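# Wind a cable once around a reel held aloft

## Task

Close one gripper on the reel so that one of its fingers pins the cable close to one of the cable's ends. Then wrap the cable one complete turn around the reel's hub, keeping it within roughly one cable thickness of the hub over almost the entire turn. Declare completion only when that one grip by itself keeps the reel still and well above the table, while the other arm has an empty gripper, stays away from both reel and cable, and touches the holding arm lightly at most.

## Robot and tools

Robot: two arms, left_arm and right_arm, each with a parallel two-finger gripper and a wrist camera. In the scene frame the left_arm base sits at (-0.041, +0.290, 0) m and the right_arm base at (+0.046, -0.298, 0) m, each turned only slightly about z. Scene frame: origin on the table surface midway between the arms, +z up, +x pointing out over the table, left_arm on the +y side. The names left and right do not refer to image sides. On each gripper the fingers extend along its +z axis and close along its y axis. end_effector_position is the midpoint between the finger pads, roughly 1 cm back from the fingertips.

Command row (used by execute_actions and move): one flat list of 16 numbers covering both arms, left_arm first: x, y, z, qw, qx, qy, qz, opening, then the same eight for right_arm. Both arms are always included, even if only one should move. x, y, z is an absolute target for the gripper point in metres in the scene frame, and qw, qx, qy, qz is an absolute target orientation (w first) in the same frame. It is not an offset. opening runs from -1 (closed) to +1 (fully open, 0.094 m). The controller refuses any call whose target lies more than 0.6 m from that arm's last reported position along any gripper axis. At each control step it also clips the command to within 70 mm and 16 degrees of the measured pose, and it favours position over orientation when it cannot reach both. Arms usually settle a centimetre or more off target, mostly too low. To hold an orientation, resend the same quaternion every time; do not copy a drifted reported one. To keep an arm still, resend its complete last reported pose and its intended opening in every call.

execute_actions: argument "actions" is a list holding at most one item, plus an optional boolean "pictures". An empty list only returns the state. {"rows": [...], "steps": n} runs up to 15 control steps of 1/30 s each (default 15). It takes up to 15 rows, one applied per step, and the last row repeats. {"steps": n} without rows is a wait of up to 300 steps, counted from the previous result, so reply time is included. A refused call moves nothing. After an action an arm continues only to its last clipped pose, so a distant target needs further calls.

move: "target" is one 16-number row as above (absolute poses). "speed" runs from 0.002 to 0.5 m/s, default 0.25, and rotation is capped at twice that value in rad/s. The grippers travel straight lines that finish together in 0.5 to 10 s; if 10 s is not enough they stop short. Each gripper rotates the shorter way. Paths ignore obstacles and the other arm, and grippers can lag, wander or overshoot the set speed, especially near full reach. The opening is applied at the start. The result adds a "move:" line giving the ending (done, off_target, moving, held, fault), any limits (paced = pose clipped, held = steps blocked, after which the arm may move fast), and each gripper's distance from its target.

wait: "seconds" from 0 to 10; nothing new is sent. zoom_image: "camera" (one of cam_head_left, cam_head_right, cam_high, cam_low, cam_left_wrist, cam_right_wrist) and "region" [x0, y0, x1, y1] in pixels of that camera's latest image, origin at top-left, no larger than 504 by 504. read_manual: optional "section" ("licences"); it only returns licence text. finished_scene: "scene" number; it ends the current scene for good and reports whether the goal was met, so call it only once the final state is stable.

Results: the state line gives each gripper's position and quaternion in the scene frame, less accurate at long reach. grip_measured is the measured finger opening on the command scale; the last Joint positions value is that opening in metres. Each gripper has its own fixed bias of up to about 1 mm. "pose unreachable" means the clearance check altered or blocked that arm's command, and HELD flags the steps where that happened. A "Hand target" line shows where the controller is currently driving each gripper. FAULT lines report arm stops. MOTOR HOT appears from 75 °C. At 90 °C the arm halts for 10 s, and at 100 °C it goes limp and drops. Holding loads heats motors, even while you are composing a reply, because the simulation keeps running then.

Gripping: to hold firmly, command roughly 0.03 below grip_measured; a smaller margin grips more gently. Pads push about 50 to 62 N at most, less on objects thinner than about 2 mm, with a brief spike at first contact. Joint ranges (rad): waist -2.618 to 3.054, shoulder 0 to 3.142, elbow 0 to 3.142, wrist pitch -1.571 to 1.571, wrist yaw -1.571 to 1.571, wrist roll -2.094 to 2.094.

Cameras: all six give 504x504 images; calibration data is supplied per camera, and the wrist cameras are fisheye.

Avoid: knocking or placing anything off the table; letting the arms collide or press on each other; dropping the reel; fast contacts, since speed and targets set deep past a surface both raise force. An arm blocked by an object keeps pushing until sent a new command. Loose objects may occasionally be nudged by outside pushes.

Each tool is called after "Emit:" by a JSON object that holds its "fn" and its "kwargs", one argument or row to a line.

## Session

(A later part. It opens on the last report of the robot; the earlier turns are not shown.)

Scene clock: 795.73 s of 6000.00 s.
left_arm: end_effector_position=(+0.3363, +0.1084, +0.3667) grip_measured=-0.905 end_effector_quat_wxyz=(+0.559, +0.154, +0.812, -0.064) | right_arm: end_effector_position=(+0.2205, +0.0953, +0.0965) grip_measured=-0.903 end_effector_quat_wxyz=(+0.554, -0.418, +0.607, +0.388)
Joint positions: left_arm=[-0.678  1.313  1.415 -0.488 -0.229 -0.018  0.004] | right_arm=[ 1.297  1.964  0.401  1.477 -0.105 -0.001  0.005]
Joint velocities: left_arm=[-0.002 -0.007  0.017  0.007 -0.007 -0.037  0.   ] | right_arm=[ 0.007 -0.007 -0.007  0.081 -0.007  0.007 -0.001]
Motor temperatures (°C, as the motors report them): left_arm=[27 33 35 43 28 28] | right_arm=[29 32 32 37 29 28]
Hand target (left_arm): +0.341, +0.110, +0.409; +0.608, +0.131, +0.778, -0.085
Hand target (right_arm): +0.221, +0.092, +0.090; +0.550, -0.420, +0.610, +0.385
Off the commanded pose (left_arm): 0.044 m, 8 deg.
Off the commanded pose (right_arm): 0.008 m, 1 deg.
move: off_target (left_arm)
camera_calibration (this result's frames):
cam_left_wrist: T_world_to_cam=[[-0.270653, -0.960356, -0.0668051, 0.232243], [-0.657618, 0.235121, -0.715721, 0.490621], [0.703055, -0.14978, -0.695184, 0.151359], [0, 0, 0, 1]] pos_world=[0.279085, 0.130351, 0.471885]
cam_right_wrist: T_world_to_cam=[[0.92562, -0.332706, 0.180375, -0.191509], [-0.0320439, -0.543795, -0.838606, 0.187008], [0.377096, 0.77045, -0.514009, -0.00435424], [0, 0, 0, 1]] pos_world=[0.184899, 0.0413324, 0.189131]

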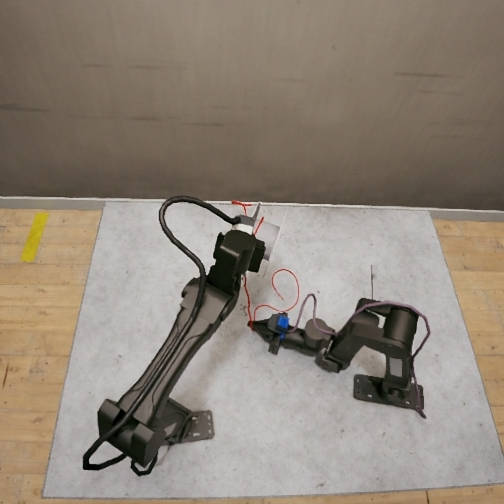

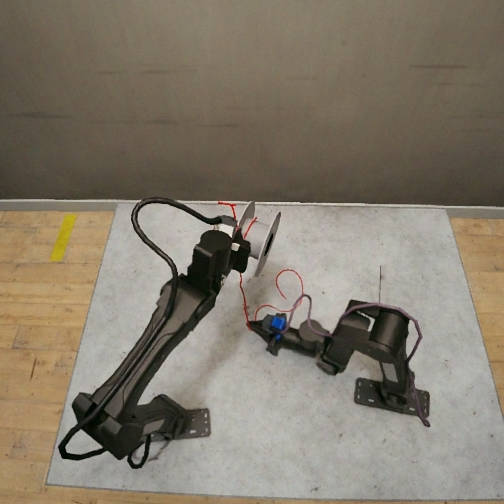

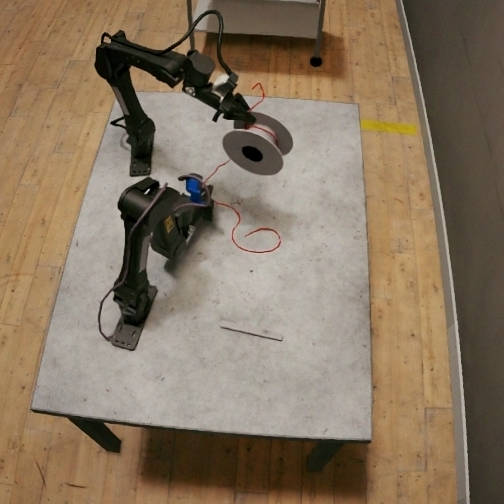

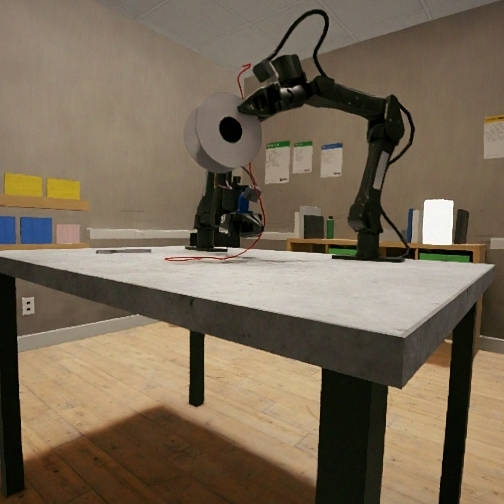

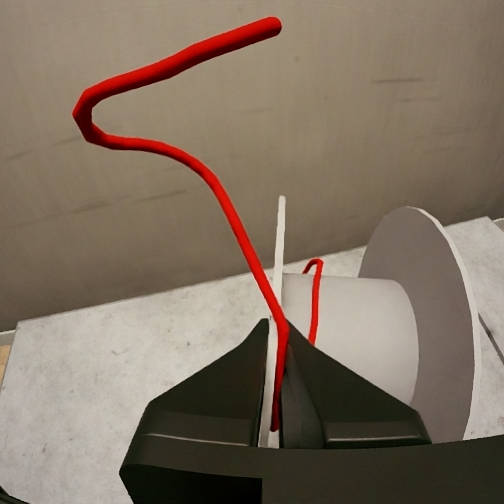

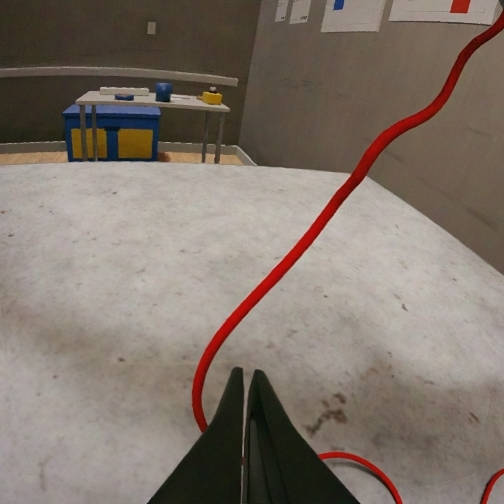

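Emit:
{"fn": "move", "kwargs": {
  "target": [0.345,0.108,0.44,0.61,0.13,0.78,-0.085,-0.99,0.215,0.08,0.11,0.55,-0.42,0.61,0.385,0.5],
  "speed": 0.05
}}

Emit:
{"fn": "move", "kwargs": {
  "target": [0.345,0.108,0.44,0.61,0.13,0.78,-0.085,-0.99,0.235,0.125,0.11,0.55,-0.42,0.61,0.385,0.5],
  "speed": 0.05
}}

Scene clock: 801.87 s of 6000.00 s.
left_arm: end_effector_position=(+0.3396, +0.1063, +0.4051) grip_measured=-0.905 end_effector_quat_wxyz=(+0.572, +0.151, +0.803, -0.068) | right_arm: end_effector_position=(+0.2156, +0.0854, +0.1143) grip_measured=+0.497 end_effector_quat_wxyz=(+0.558, -0.416, +0.603, +0.390)
Joint positions: left_arm=[-0.678  1.363  1.585 -0.575 -0.228 -0.016  0.004] | right_arm=[ 1.297  1.851  0.358  1.42  -0.105 -0.001  0.07 ]
Joint velocities: left_arm=[-0.002  0.037 -0.012 -0.081 -0.051 -0.007 -0.   ] | right_arm=[-0.012  0.012 -0.007 -0.037 -0.081  0.051  0.   ]
Motor temperatures (°C, as the motors report them): left_arm=[27 33 36 43 28 28] | right_arm=[29 32 32 38 29 28]
Hand target (left_arm): +0.343, +0.109, +0.439; +0.609, +0.131, +0.778, -0.085
Hand target (right_arm): +0.215, +0.080, +0.110; +0.550, -0.420, +0.610, +0.385
Off the commanded pose (left_arm): 0.035 m, 6 deg.
Off the commanded pose (right_arm): 0.007 m, 1 deg.
move: off_target (left_arm)
camera_calibration (this result's frames):
cam_left_wrist: T_world_to_cam=[[-0.269821, -0.961071, -0.0594993, 0.230527], [-0.636453, 0.224371, -0.73796, 0.523784], [0.722582, -0.161248, -0.672216, 0.160736], [0, 0, 0, 1]] pos_world=[0.27942, 0.129949, 0.508297]
cam_right_wrist: T_world_to_cam=[[0.924603, -0.334746, 0.181811, -0.193225], [-0.0273164, -0.534312, -0.844846, 0.195317], [0.379952, 0.77618, -0.50317, 0.0119496], [0, 0, 0, 1]] pos_world=[0.179451, 0.0304041, 0.206156]

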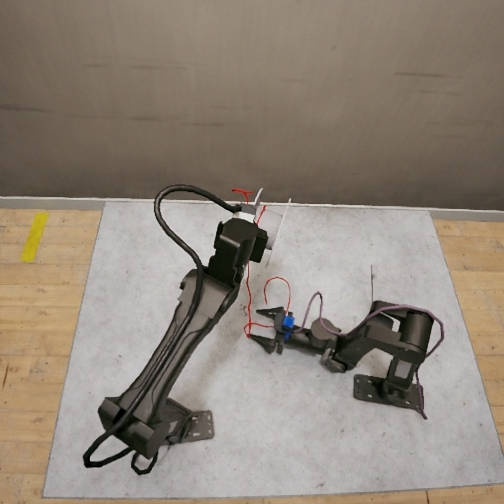

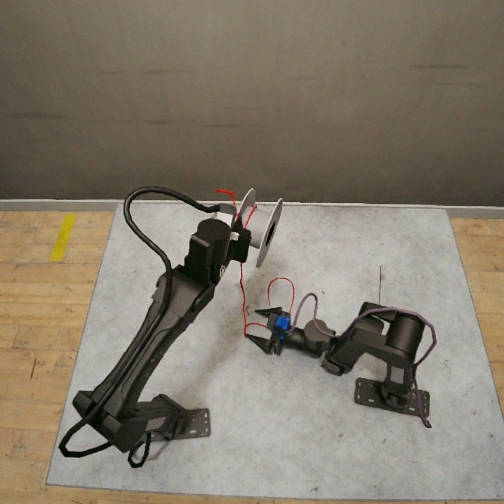

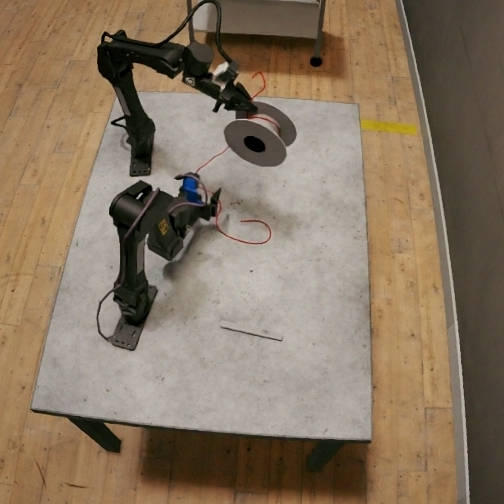

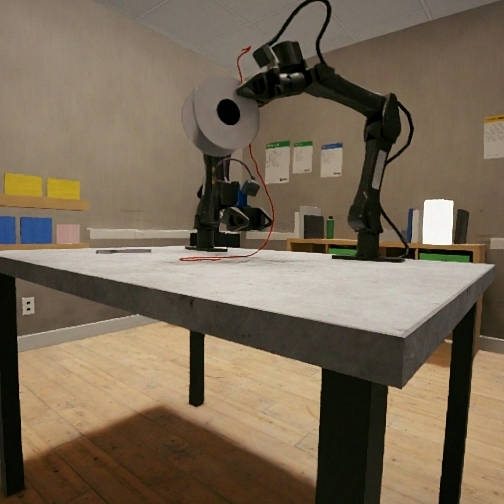

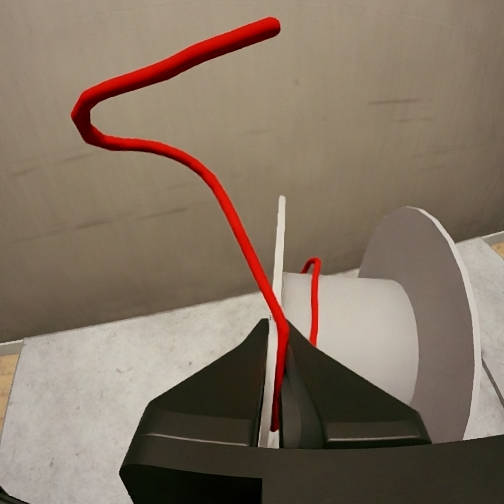

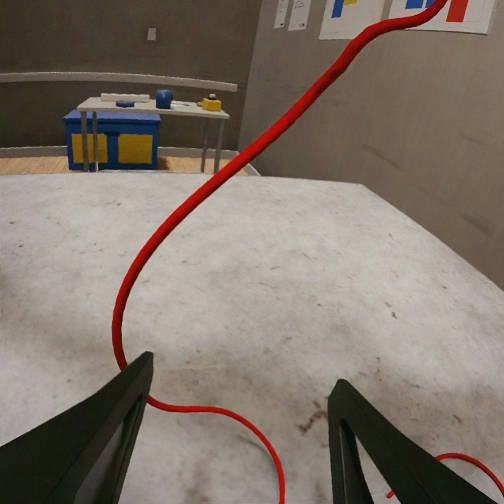

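Scene clock: 803.27 s of 6000.00 s.
left_arm: end_effector_position=(+0.3374, +0.1076, +0.3981) grip_measured=-0.905 end_effector_quat_wxyz=(+0.560, +0.155, +0.811, -0.064) | right_arm: end_effector_position=(+0.2330, +0.1203, +0.1171) grip_measured=+0.497 end_effector_quat_wxyz=(+0.556, -0.417, +0.604, +0.389)
Joint positions: left_arm=[-0.678  1.363  1.585 -0.605 -0.228 -0.015  0.004] | right_arm=[ 1.297  1.914  0.519  1.317 -0.105 -0.001  0.07 ]
Joint velocities: left_arm=[-0.022 -0.027 -0.022 -0.037  0.11  -0.051  0.   ] | right_arm=[ 0.007  0.012 -0.007  0.007  0.022 -0.007 -0.   ]
Motor temperatures (°C, as the motors report them): left_arm=[27 33 35 43 28 28] | right_arm=[29 32 32 38 29 28]
Hand target (left_arm): +0.341, +0.110, +0.439; +0.609, +0.131, +0.778, -0.085
Hand target (right_arm): +0.235, +0.125, +0.111; +0.550, -0.420, +0.610, +0.385
Off the commanded pose (left_arm): 0.043 m, 8 deg.
Off the commanded pose (right_arm): 0.009 m, 1 deg.
move: off_target (left_arm)
camera_calibration (this result's frames):
cam_left_wrist: T_world_to_cam=[[-0.271604, -0.959998, -0.0680746, 0.234697], [-0.655303, 0.236275, -0.717462, 0.513849], [0.704847, -0.150256, -0.693263, 0.170986], [0, 0, 0, 1]] pos_world=[0.279953, 0.129591, 0.503182]
cam_right_wrist: T_world_to_cam=[[0.924943, -0.334064, 0.181335, -0.19824], [-0.0288961, -0.537481, -0.842781, 0.217301], [0.379007, 0.774284, -0.506792, -0.0194664], [0, 0, 0, 1]] pos_world=[0.197018, 0.0656428, 0.20922]

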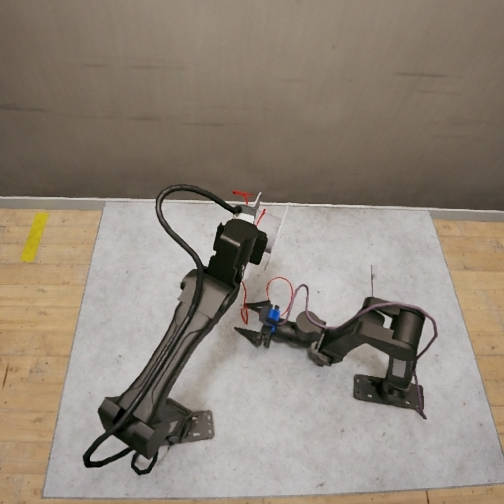

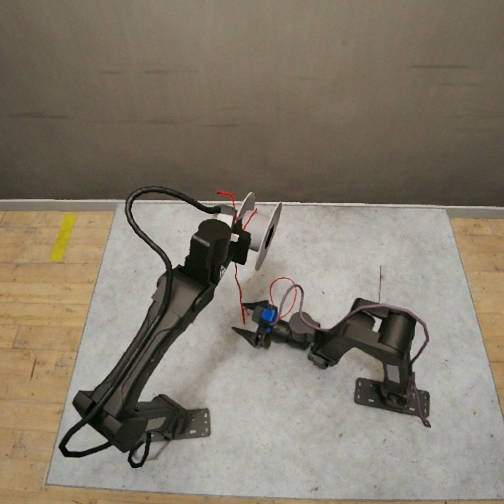

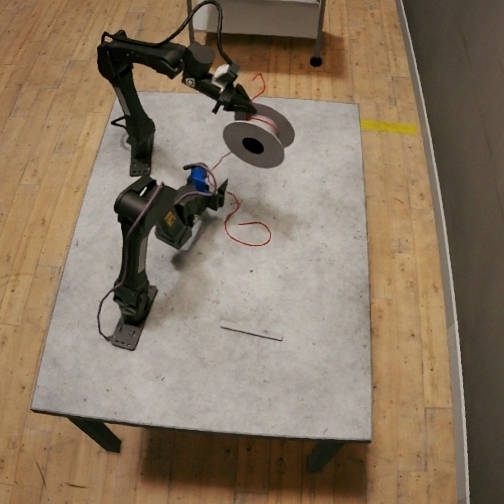

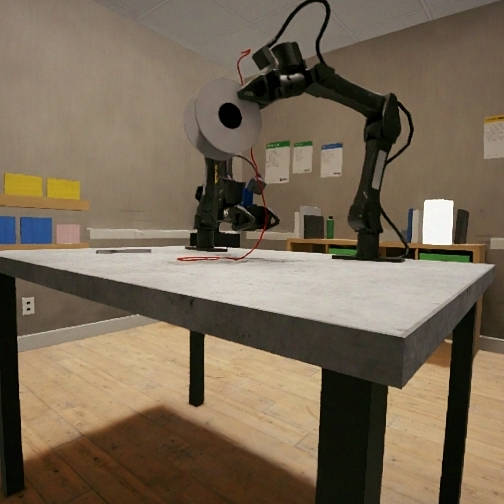

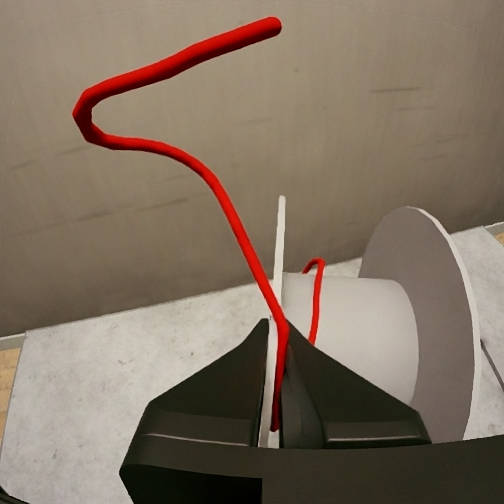

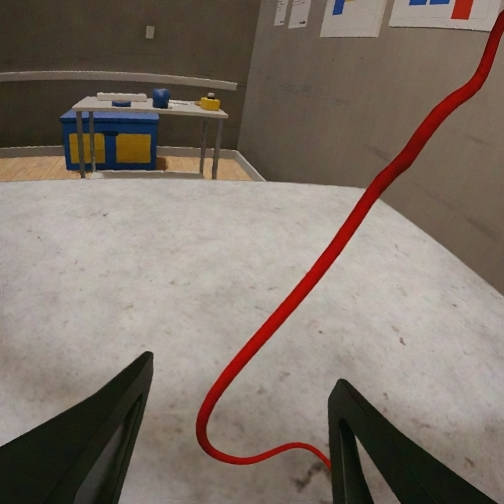

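Emit:
{"fn": "move", "kwargs": {
  "target": [0.345,0.108,0.44,0.61,0.13,0.78,-0.085,-0.99,0.237,0.13,0.11,0.55,-0.42,0.61,0.385,-0.995]
}}

Emit:
{"fn": "move", "kwargs": {
  "target": [0.345,0.108,0.44,0.61,0.13,0.78,-0.085,-0.99,0.4,0.07,0.09,0.55,-0.42,0.61,0.385,-0.995],
  "speed": 0.05
}}

Scene clock: 808.67 s of 6000.00 s.
left_arm: end_effector_position=(+0.3373, +0.1077, +0.3979) grip_measured=-0.905 end_effector_quat_wxyz=(+0.560, +0.156, +0.812, -0.064) | right_arm: end_effector_position=(+0.2355, +0.1253, +0.1161) grip_measured=-0.982 end_effector_quat_wxyz=(+0.556, -0.417, +0.605, +0.389)
Joint positions: left_arm=[-0.678  1.363  1.585 -0.606 -0.228 -0.015  0.004] | right_arm=[ 1.297  1.93   0.542  1.308 -0.105 -0.001  0.001]
Joint velocities: left_arm=[-0.002 -0.007 -0.017  0.007 -0.007 -0.007 -0.   ] | right_arm=[ 0.017 -0.007 -0.012  0.037  0.007 -0.022  0.001]
Motor temperatures (°C, as the motors report them): left_arm=[27 33 36 44 28 28] | right_arm=[29 32 32 37 29 28]
Hand target (left_arm): +0.341, +0.110, +0.439; +0.608, +0.131, +0.778, -0.084
Hand target (right_arm): +0.237, +0.130, +0.110; +0.550, -0.420, +0.610, +0.385
Off the commanded pose (left_arm): 0.043 m, 8 deg.
Off the commanded pose (right_arm): 0.008 m, 1 deg.
move: off_target (left_arm)
camera_calibration (this result's frames):
cam_left_wrist: T_world_to_cam=[[-0.271797, -0.959897, -0.0687357, 0.235025], [-0.655895, 0.237037, -0.71667, 0.513394], [0.704222, -0.149706, -0.694017, 0.171329], [0, 0, 0, 1]] pos_world=[0.279958, 0.129555, 0.502994]
cam_right_wrist: T_world_to_cam=[[0.925066, -0.333817, 0.181161, -0.198729], [-0.0294696, -0.538631, -0.842026, 0.21939], [0.378661, 0.773591, -0.508107, -0.024391], [0, 0, 0, 1]] pos_world=[0.199539, 0.0706997, 0.208341]

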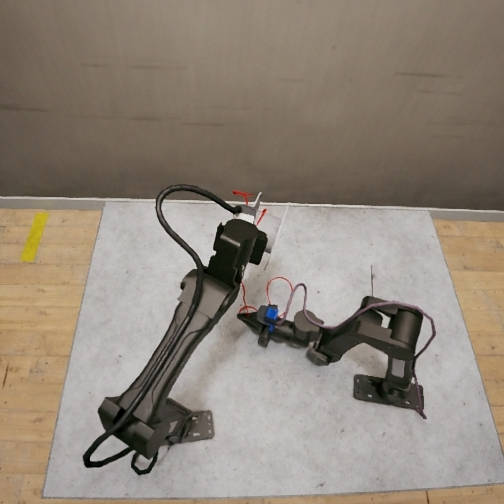

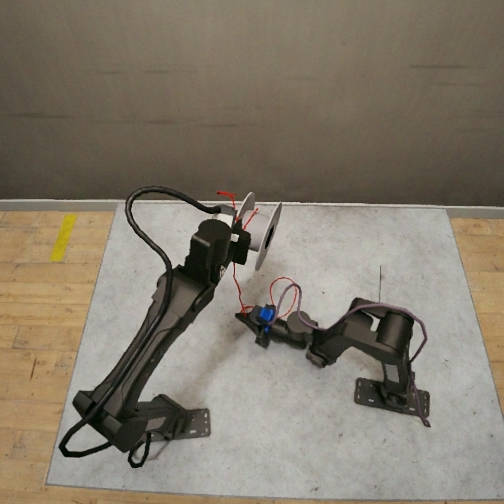

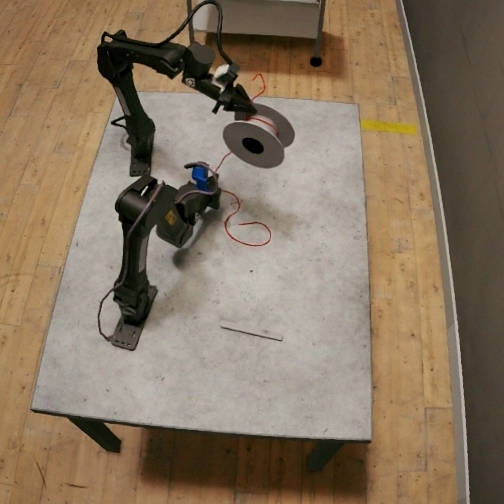

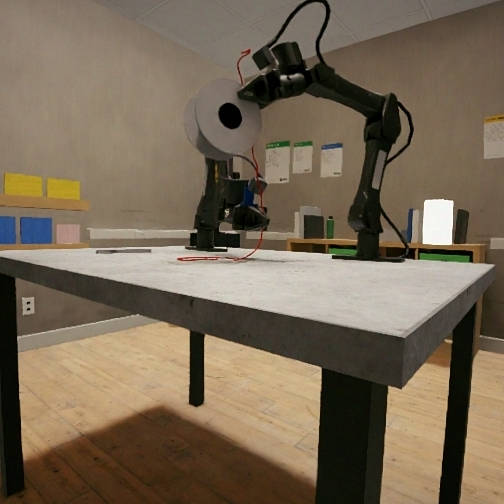

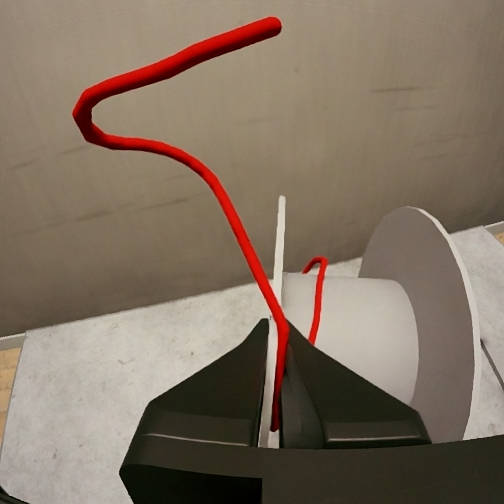

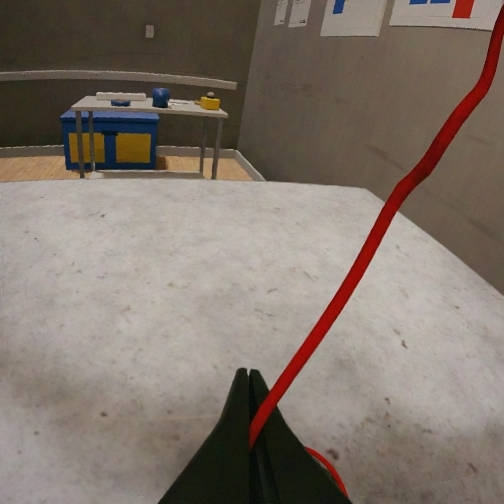

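Scene clock: 812.43 s of 6000.00 s.
left_arm: end_effector_position=(+0.3372, +0.1078, +0.3975) grip_measured=-0.905 end_effector_quat_wxyz=(+0.559, +0.156, +0.812, -0.063) | right_arm: end_effector_position=(+0.3967, +0.0694, +0.0990) grip_measured=-0.982 end_effector_quat_wxyz=(+0.562, -0.421, +0.602, +0.380)
Joint positions: left_arm=[-0.678  1.363  1.585 -0.608 -0.228 -0.015  0.004] | right_arm=[ 0.799  2.133  0.816  1.221 -0.591 -0.07   0.001]
Joint velocities: left_arm=[-0.012  0.002 -0.017  0.022 -0.051 -0.125 -0.   ] | right_arm=[ 0.012 -0.007 -0.007 -0.037 -0.037  0.007 -0.   ]
Motor temperatures (°C, as the motors report them): left_arm=[27 33 35 44 28 28] | right_arm=[29 32 32 37 29 28]
Hand target (left_arm): +0.341, +0.110, +0.439; +0.609, +0.131, +0.778, -0.085
Hand target (right_arm): +0.400, +0.070, +0.090; +0.552, -0.424, +0.609, +0.380
Off the commanded pose (left_arm): 0.043 m, 8 deg.
Off the commanded pose (right_arm): 0.010 m, 2 deg.
move: off_target (left_arm)
camera_calibration (this result's frames):
cam_left_wrist: T_world_to_cam=[[-0.272014, -0.95978, -0.0694985, 0.235403], [-0.656719, 0.237941, -0.715615, 0.512812], [0.70337, -0.149016, -0.695029, 0.1718], [0, 0, 0, 1]] pos_world=[0.279967, 0.129517, 0.502742]
cam_right_wrist: T_world_to_cam=[[0.91816, -0.339758, 0.20383, -0.362523], [-0.0158128, -0.545462, -0.837986, 0.174346], [0.395894, 0.766182, -0.506194, -0.0574588], [0, 0, 0, 1]] pos_world=[0.358358, 0.0159532, 0.190907]

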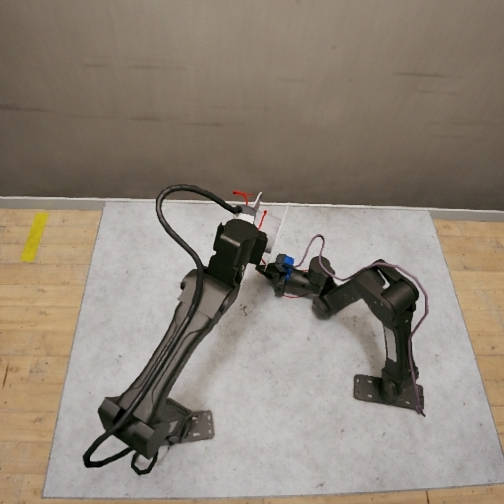

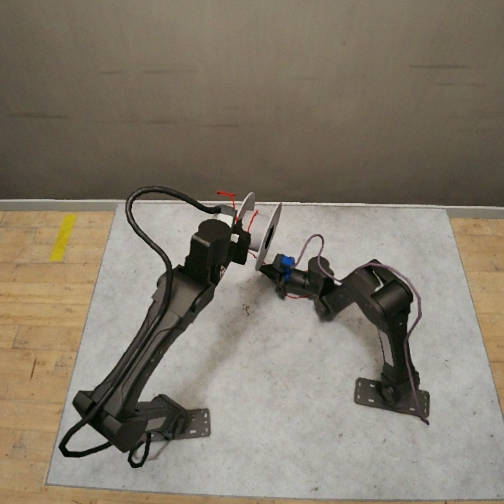

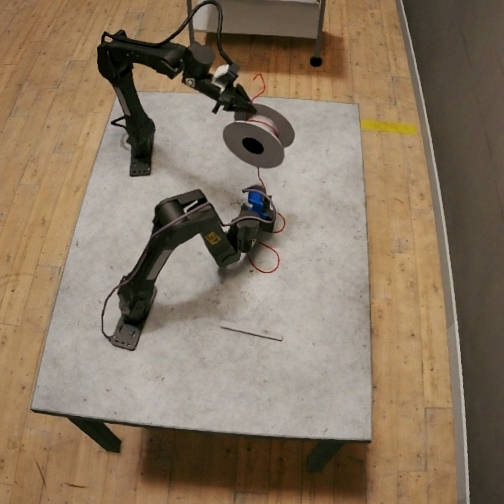

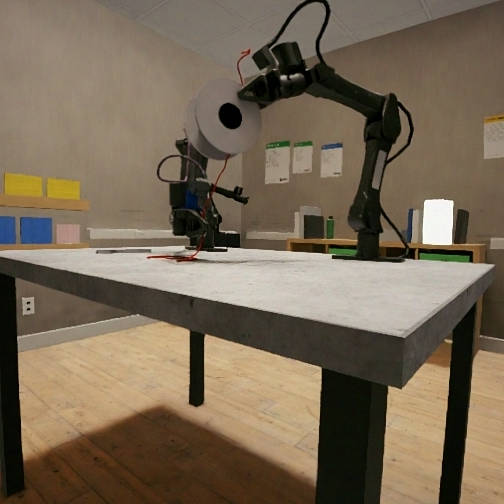

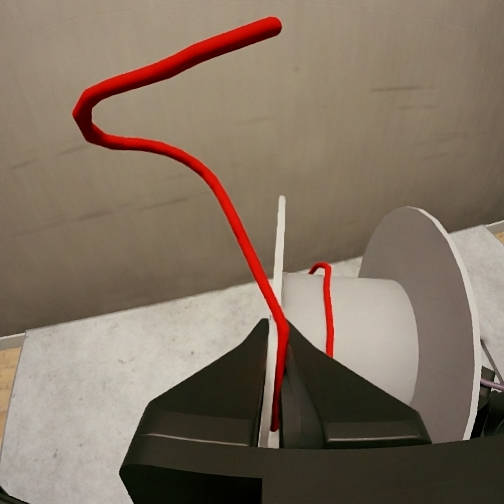

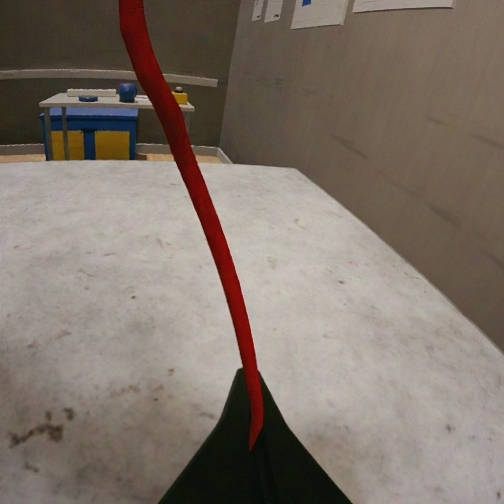

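Tighten slightly more.

Emit:
{"fn": "move", "kwargs": {
  "target": [0.345,0.108,0.44,0.61,0.13,0.78,-0.085,-0.99,0.47,0.05,0.1,0.55,-0.42,0.61,0.385,-0.995],
  "speed": 0.03
}}

Emit:
{"fn": "zoom_image", "kwargs": {
  "camera": "cam_high",
  "region": [190,60,340,210]
}}

Scene clock: 818.33 s of 6000.00 s.
left_arm: end_effector_position=(+0.3365, +0.1082, +0.3955) grip_measured=-0.905 end_effector_quat_wxyz=(+0.556, +0.157, +0.814, -0.062) | right_arm: end_effector_position=(+0.4606, +0.0553, +0.1196) grip_measured=-0.982 end_effector_quat_wxyz=(+0.569, -0.428, +0.585, +0.387)
Joint positions: left_arm=[-0.678  1.363  1.585 -0.617 -0.228 -0.014  0.004] | right_arm=[ 0.669  2.197  1.049  1.078 -0.748 -0.083  0.001]
Joint velocities: left_arm=[-0.002 -0.012 -0.022  0.022 -0.066  0.007 -0.   ] | right_arm=[-0.012 -0.002 -0.002  0.051 -0.022  0.066 -0.   ]
Motor temperatures (°C, as the motors report them): left_arm=[27 33 35 44 28 28] | right_arm=[29 33 32 37 29 28]
Hand target (left_arm): +0.341, +0.110, +0.439; +0.608, +0.131, +0.778, -0.085
Hand target (right_arm): +0.469, +0.049, +0.101; +0.551, -0.421, +0.610, +0.384
Off the commanded pose (left_arm): 0.045 m, 8 deg.
Off the commanded pose (right_arm): 0.022 m, 4 deg.
move: off_target (left_arm, right_arm)
camera_calibration (this result's frames):
cam_left_wrist: T_world_to_cam=[[-0.272673, -0.959394, -0.072198, 0.236732], [-0.661947, 0.241532, -0.70957, 0.509817], [0.698195, -0.145689, -0.700927, 0.174692], [0, 0, 0, 1]] pos_world=[0.280052, 0.129433, 0.501288]
cam_right_wrist: T_world_to_cam=[[0.92115, -0.319477, 0.222302, -0.434858], [0.0214294, -0.528666, -0.84856, 0.1681], [0.388618, 0.786414, -0.480134, -0.0623961], [0, 0, 0, 1]] pos_world=[0.421215, -0.000989358, 0.209354]

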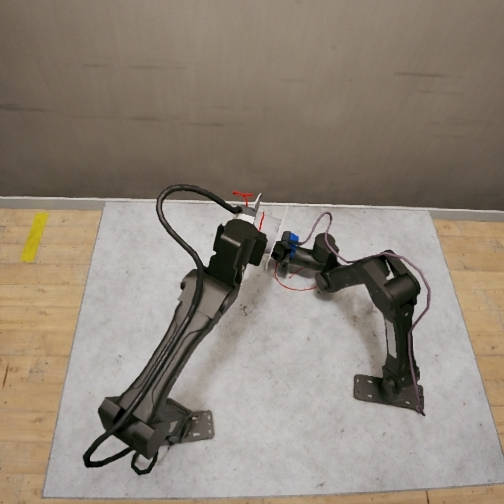

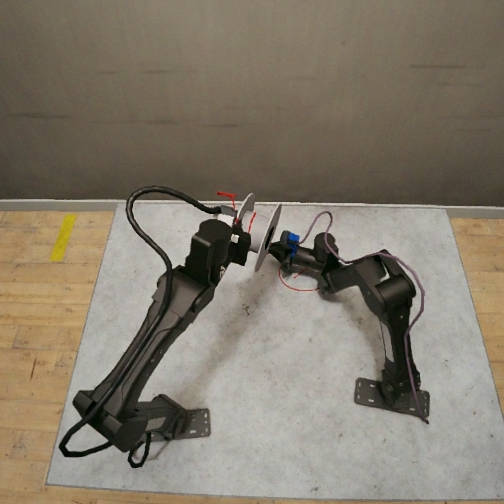

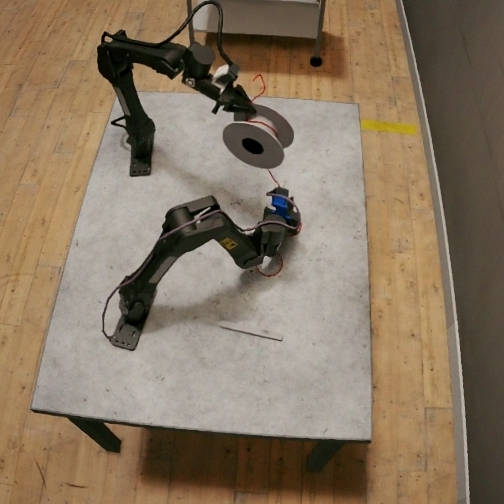

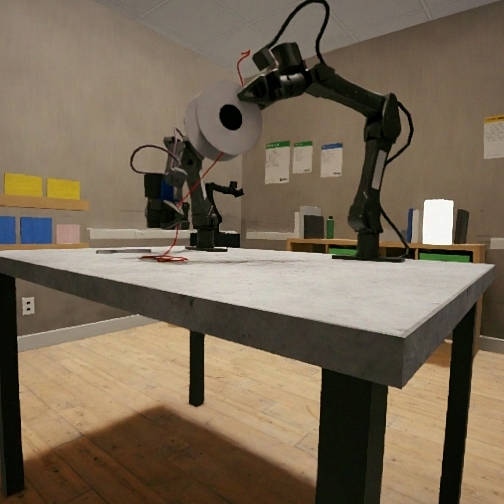

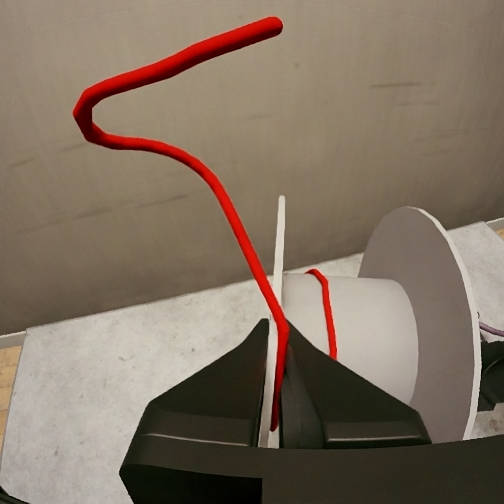

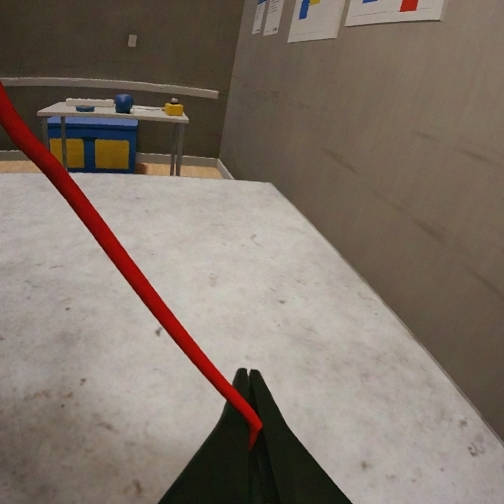

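Region (190, 60, 340, 210) of cam_high's 504x504 image, scaled by 3.360, with more detail than that image has.

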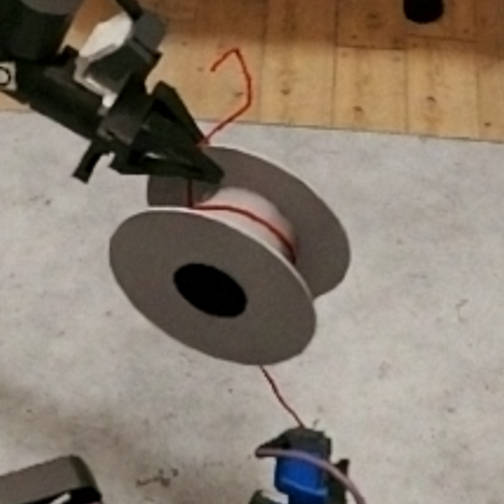

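Taut. Release and retract.

Emit:
{"fn": "move", "kwargs": {
  "target": [0.345,0.108,0.44,0.61,0.13,0.78,-0.085,-0.99,0.46,0.055,0.115,0.55,-0.42,0.61,0.385,0.4],
  "speed": 0.03
}}

Emit:
{"fn": "move", "kwargs": {
  "target": [0.345,0.108,0.45,0.61,0.13,0.78,-0.085,-0.99,0.39,-0.13,0.14,0.55,-0.42,0.61,0.385,0.4],
  "speed": 0.1
}}

Scene clock: 824.40 s of 6000.00 s.
left_arm: end_effector_position=(+0.3375, +0.1076, +0.3975) grip_measured=-0.905 end_effector_quat_wxyz=(+0.559, +0.156, +0.812, -0.063) | right_arm: end_effector_position=(+0.4615, +0.0541, +0.1079) grip_measured=+0.397 end_effector_quat_wxyz=(+0.551, -0.423, +0.607, +0.386)
Joint positions: left_arm=[-0.678  1.364  1.585 -0.606 -0.228 -0.015  0.004] | right_arm=[ 0.669  2.197  1.049  1.02  -0.736 -0.083  0.066]
Joint velocities: left_arm=[-0.012 -0.007  0.017  0.022 -0.051 -0.037 -0.001] | right_arm=[-0.027 -0.012  0.017 -0.037  0.037 -0.095  0.   ]
Motor temperatures (°C, as the motors report them): left_arm=[27 33 35 45 28 28] | right_arm=[29 34 32 37 29 28]
Hand target (left_arm): +0.341, +0.110, +0.439; +0.608, +0.131, +0.778, -0.085
Hand target (right_arm): +0.460, +0.055, +0.115; +0.550, -0.420, +0.610, +0.386
Off the commanded pose (left_arm): 0.043 m, 8 deg.
Off the commanded pose (right_arm): 0.007 m, 1 deg.
move: off_target (left_arm)
camera_calibration (this result's frames):
cam_left_wrist: T_world_to_cam=[[-0.271969, -0.959808, -0.0692942, 0.235218], [-0.656252, 0.237656, -0.716137, 0.513164], [0.703822, -0.149293, -0.694511, 0.171261], [0, 0, 0, 1]] pos_world=[0.2802, 0.129375, 0.502738]
cam_right_wrist: T_world_to_cam=[[0.927533, -0.324622, 0.18521, -0.432194], [-0.0268237, -0.552101, -0.833345, 0.179376], [0.372777, 0.767988, -0.5208, -0.0546963], [0, 0, 0, 1]] pos_world=[0.426075, 0.000740379, 0.201043]

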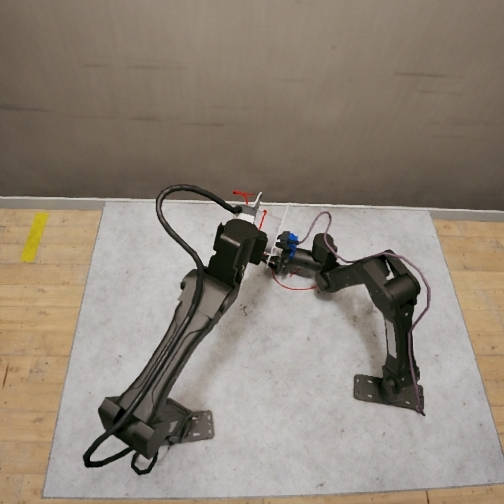

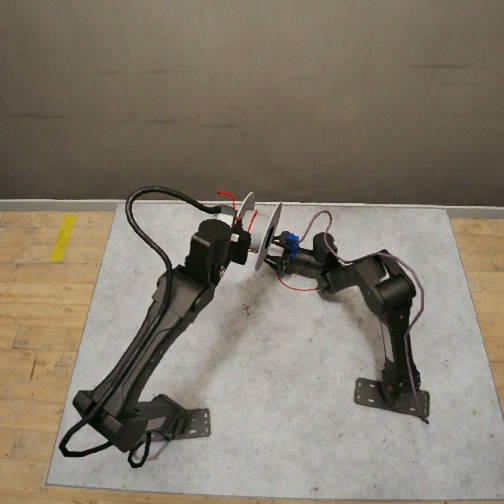

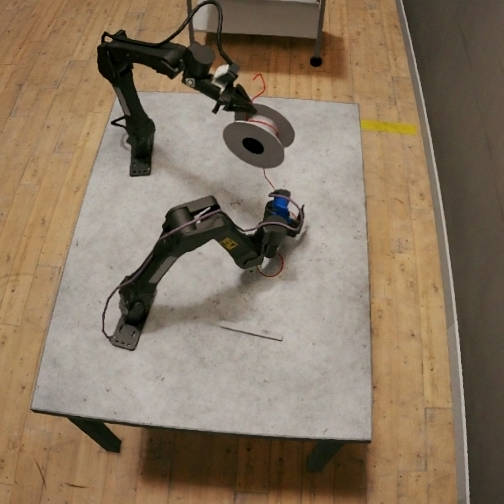

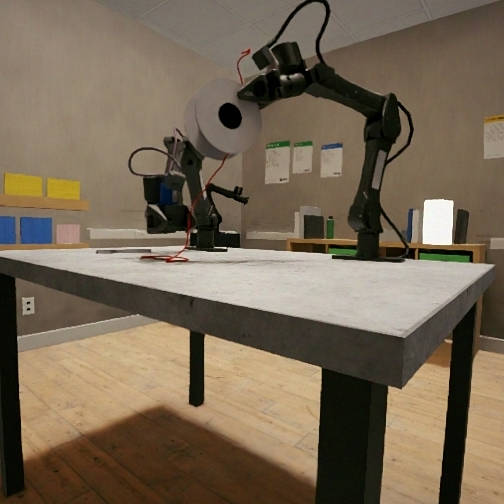

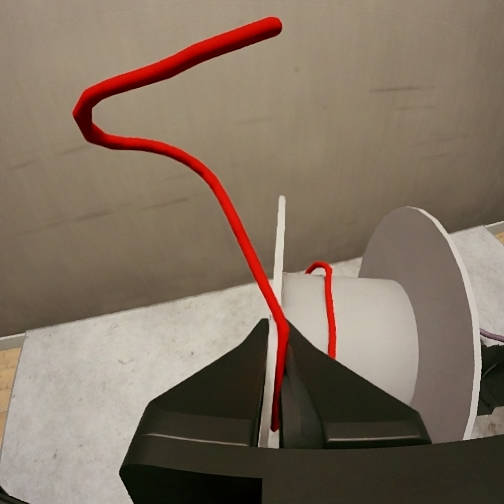

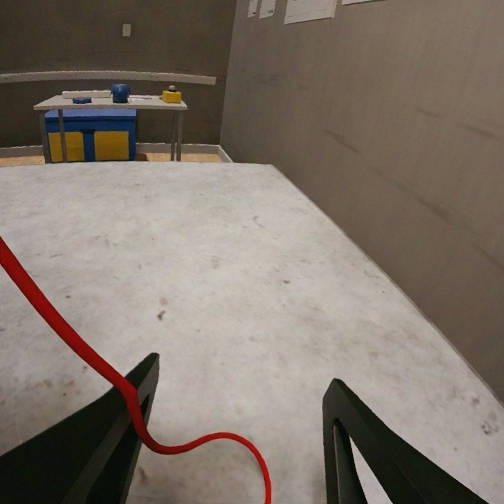

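Scene clock: 827.00 s of 6000.00 s.
left_arm: end_effector_position=(+0.3371, +0.1077, +0.4092) grip_measured=-0.905 end_effector_quat_wxyz=(+0.562, +0.155, +0.810, -0.064) | right_arm: end_effector_position=(+0.3966, -0.1289, +0.1372) grip_measured=+0.397 end_effector_quat_wxyz=(+0.556, -0.424, +0.609, +0.374)
Joint positions: left_arm=[-0.678  1.38   1.644 -0.643 -0.228 -0.015  0.004] | right_arm=[ 0.199  1.758  0.58   0.906 -1.177 -0.269  0.066]
Joint velocities: left_arm=[ 0.002  0.007  0.002 -0.095  0.007 -0.066 -0.001] | right_arm=[ 0.012  0.017 -0.012 -0.007 -0.007  0.037 -0.   ]
Motor temperatures (°C, as the motors report them): left_arm=[27 33 35 45 28 28] | right_arm=[29 34 32 37 29 28]
Hand target (left_arm): +0.341, +0.110, +0.449; +0.609, +0.131, +0.778, -0.085
Hand target (right_arm): +0.390, -0.130, +0.136; +0.549, -0.424, +0.612, +0.381
Off the commanded pose (left_arm): 0.042 m, 8 deg.
Off the commanded pose (right_arm): 0.007 m, 2 deg.
move: off_target (left_arm)
camera_calibration (this result's frames):
cam_left_wrist: T_world_to_cam=[[-0.271854, -0.959984, -0.0672698, 0.235225], [-0.652823, 0.235326, -0.72003, 0.521901], [0.707048, -0.151828, -0.690675, 0.177266], [0, 0, 0, 1]] pos_world=[0.27932, 0.129909, 0.514041]
cam_right_wrist: T_world_to_cam=[[0.918837, -0.338071, 0.203586, -0.437661], [-0.0245928, -0.56393, -0.825457, 0.0975384], [0.393871, 0.753453, -0.526473, 0.115844], [0, 0, 0, 1]] pos_world=[0.358911, -0.180238, 0.230604]

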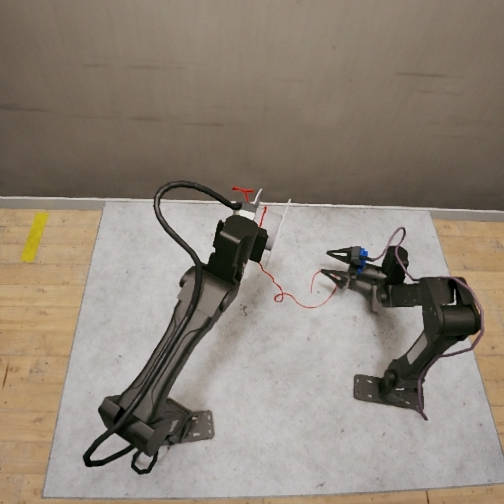

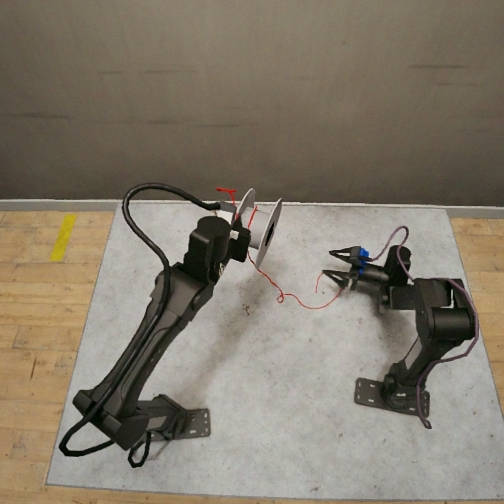

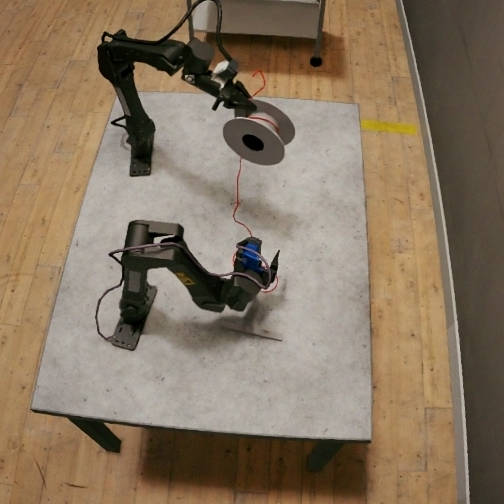

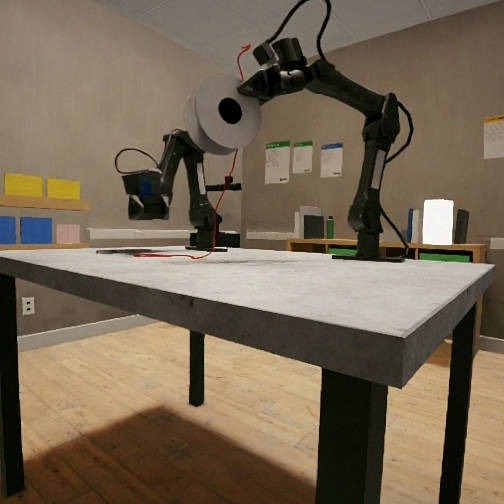

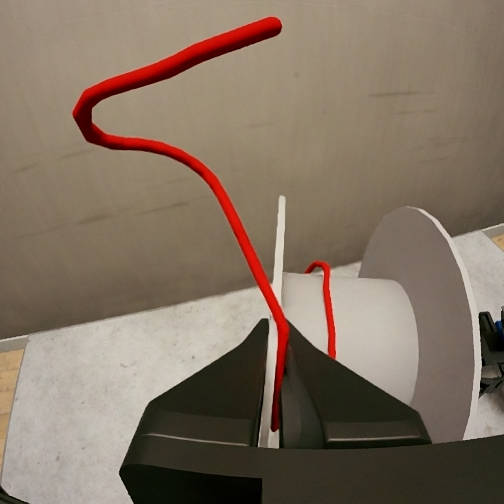

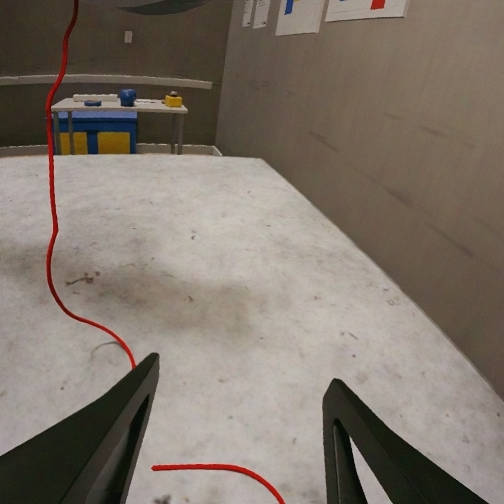

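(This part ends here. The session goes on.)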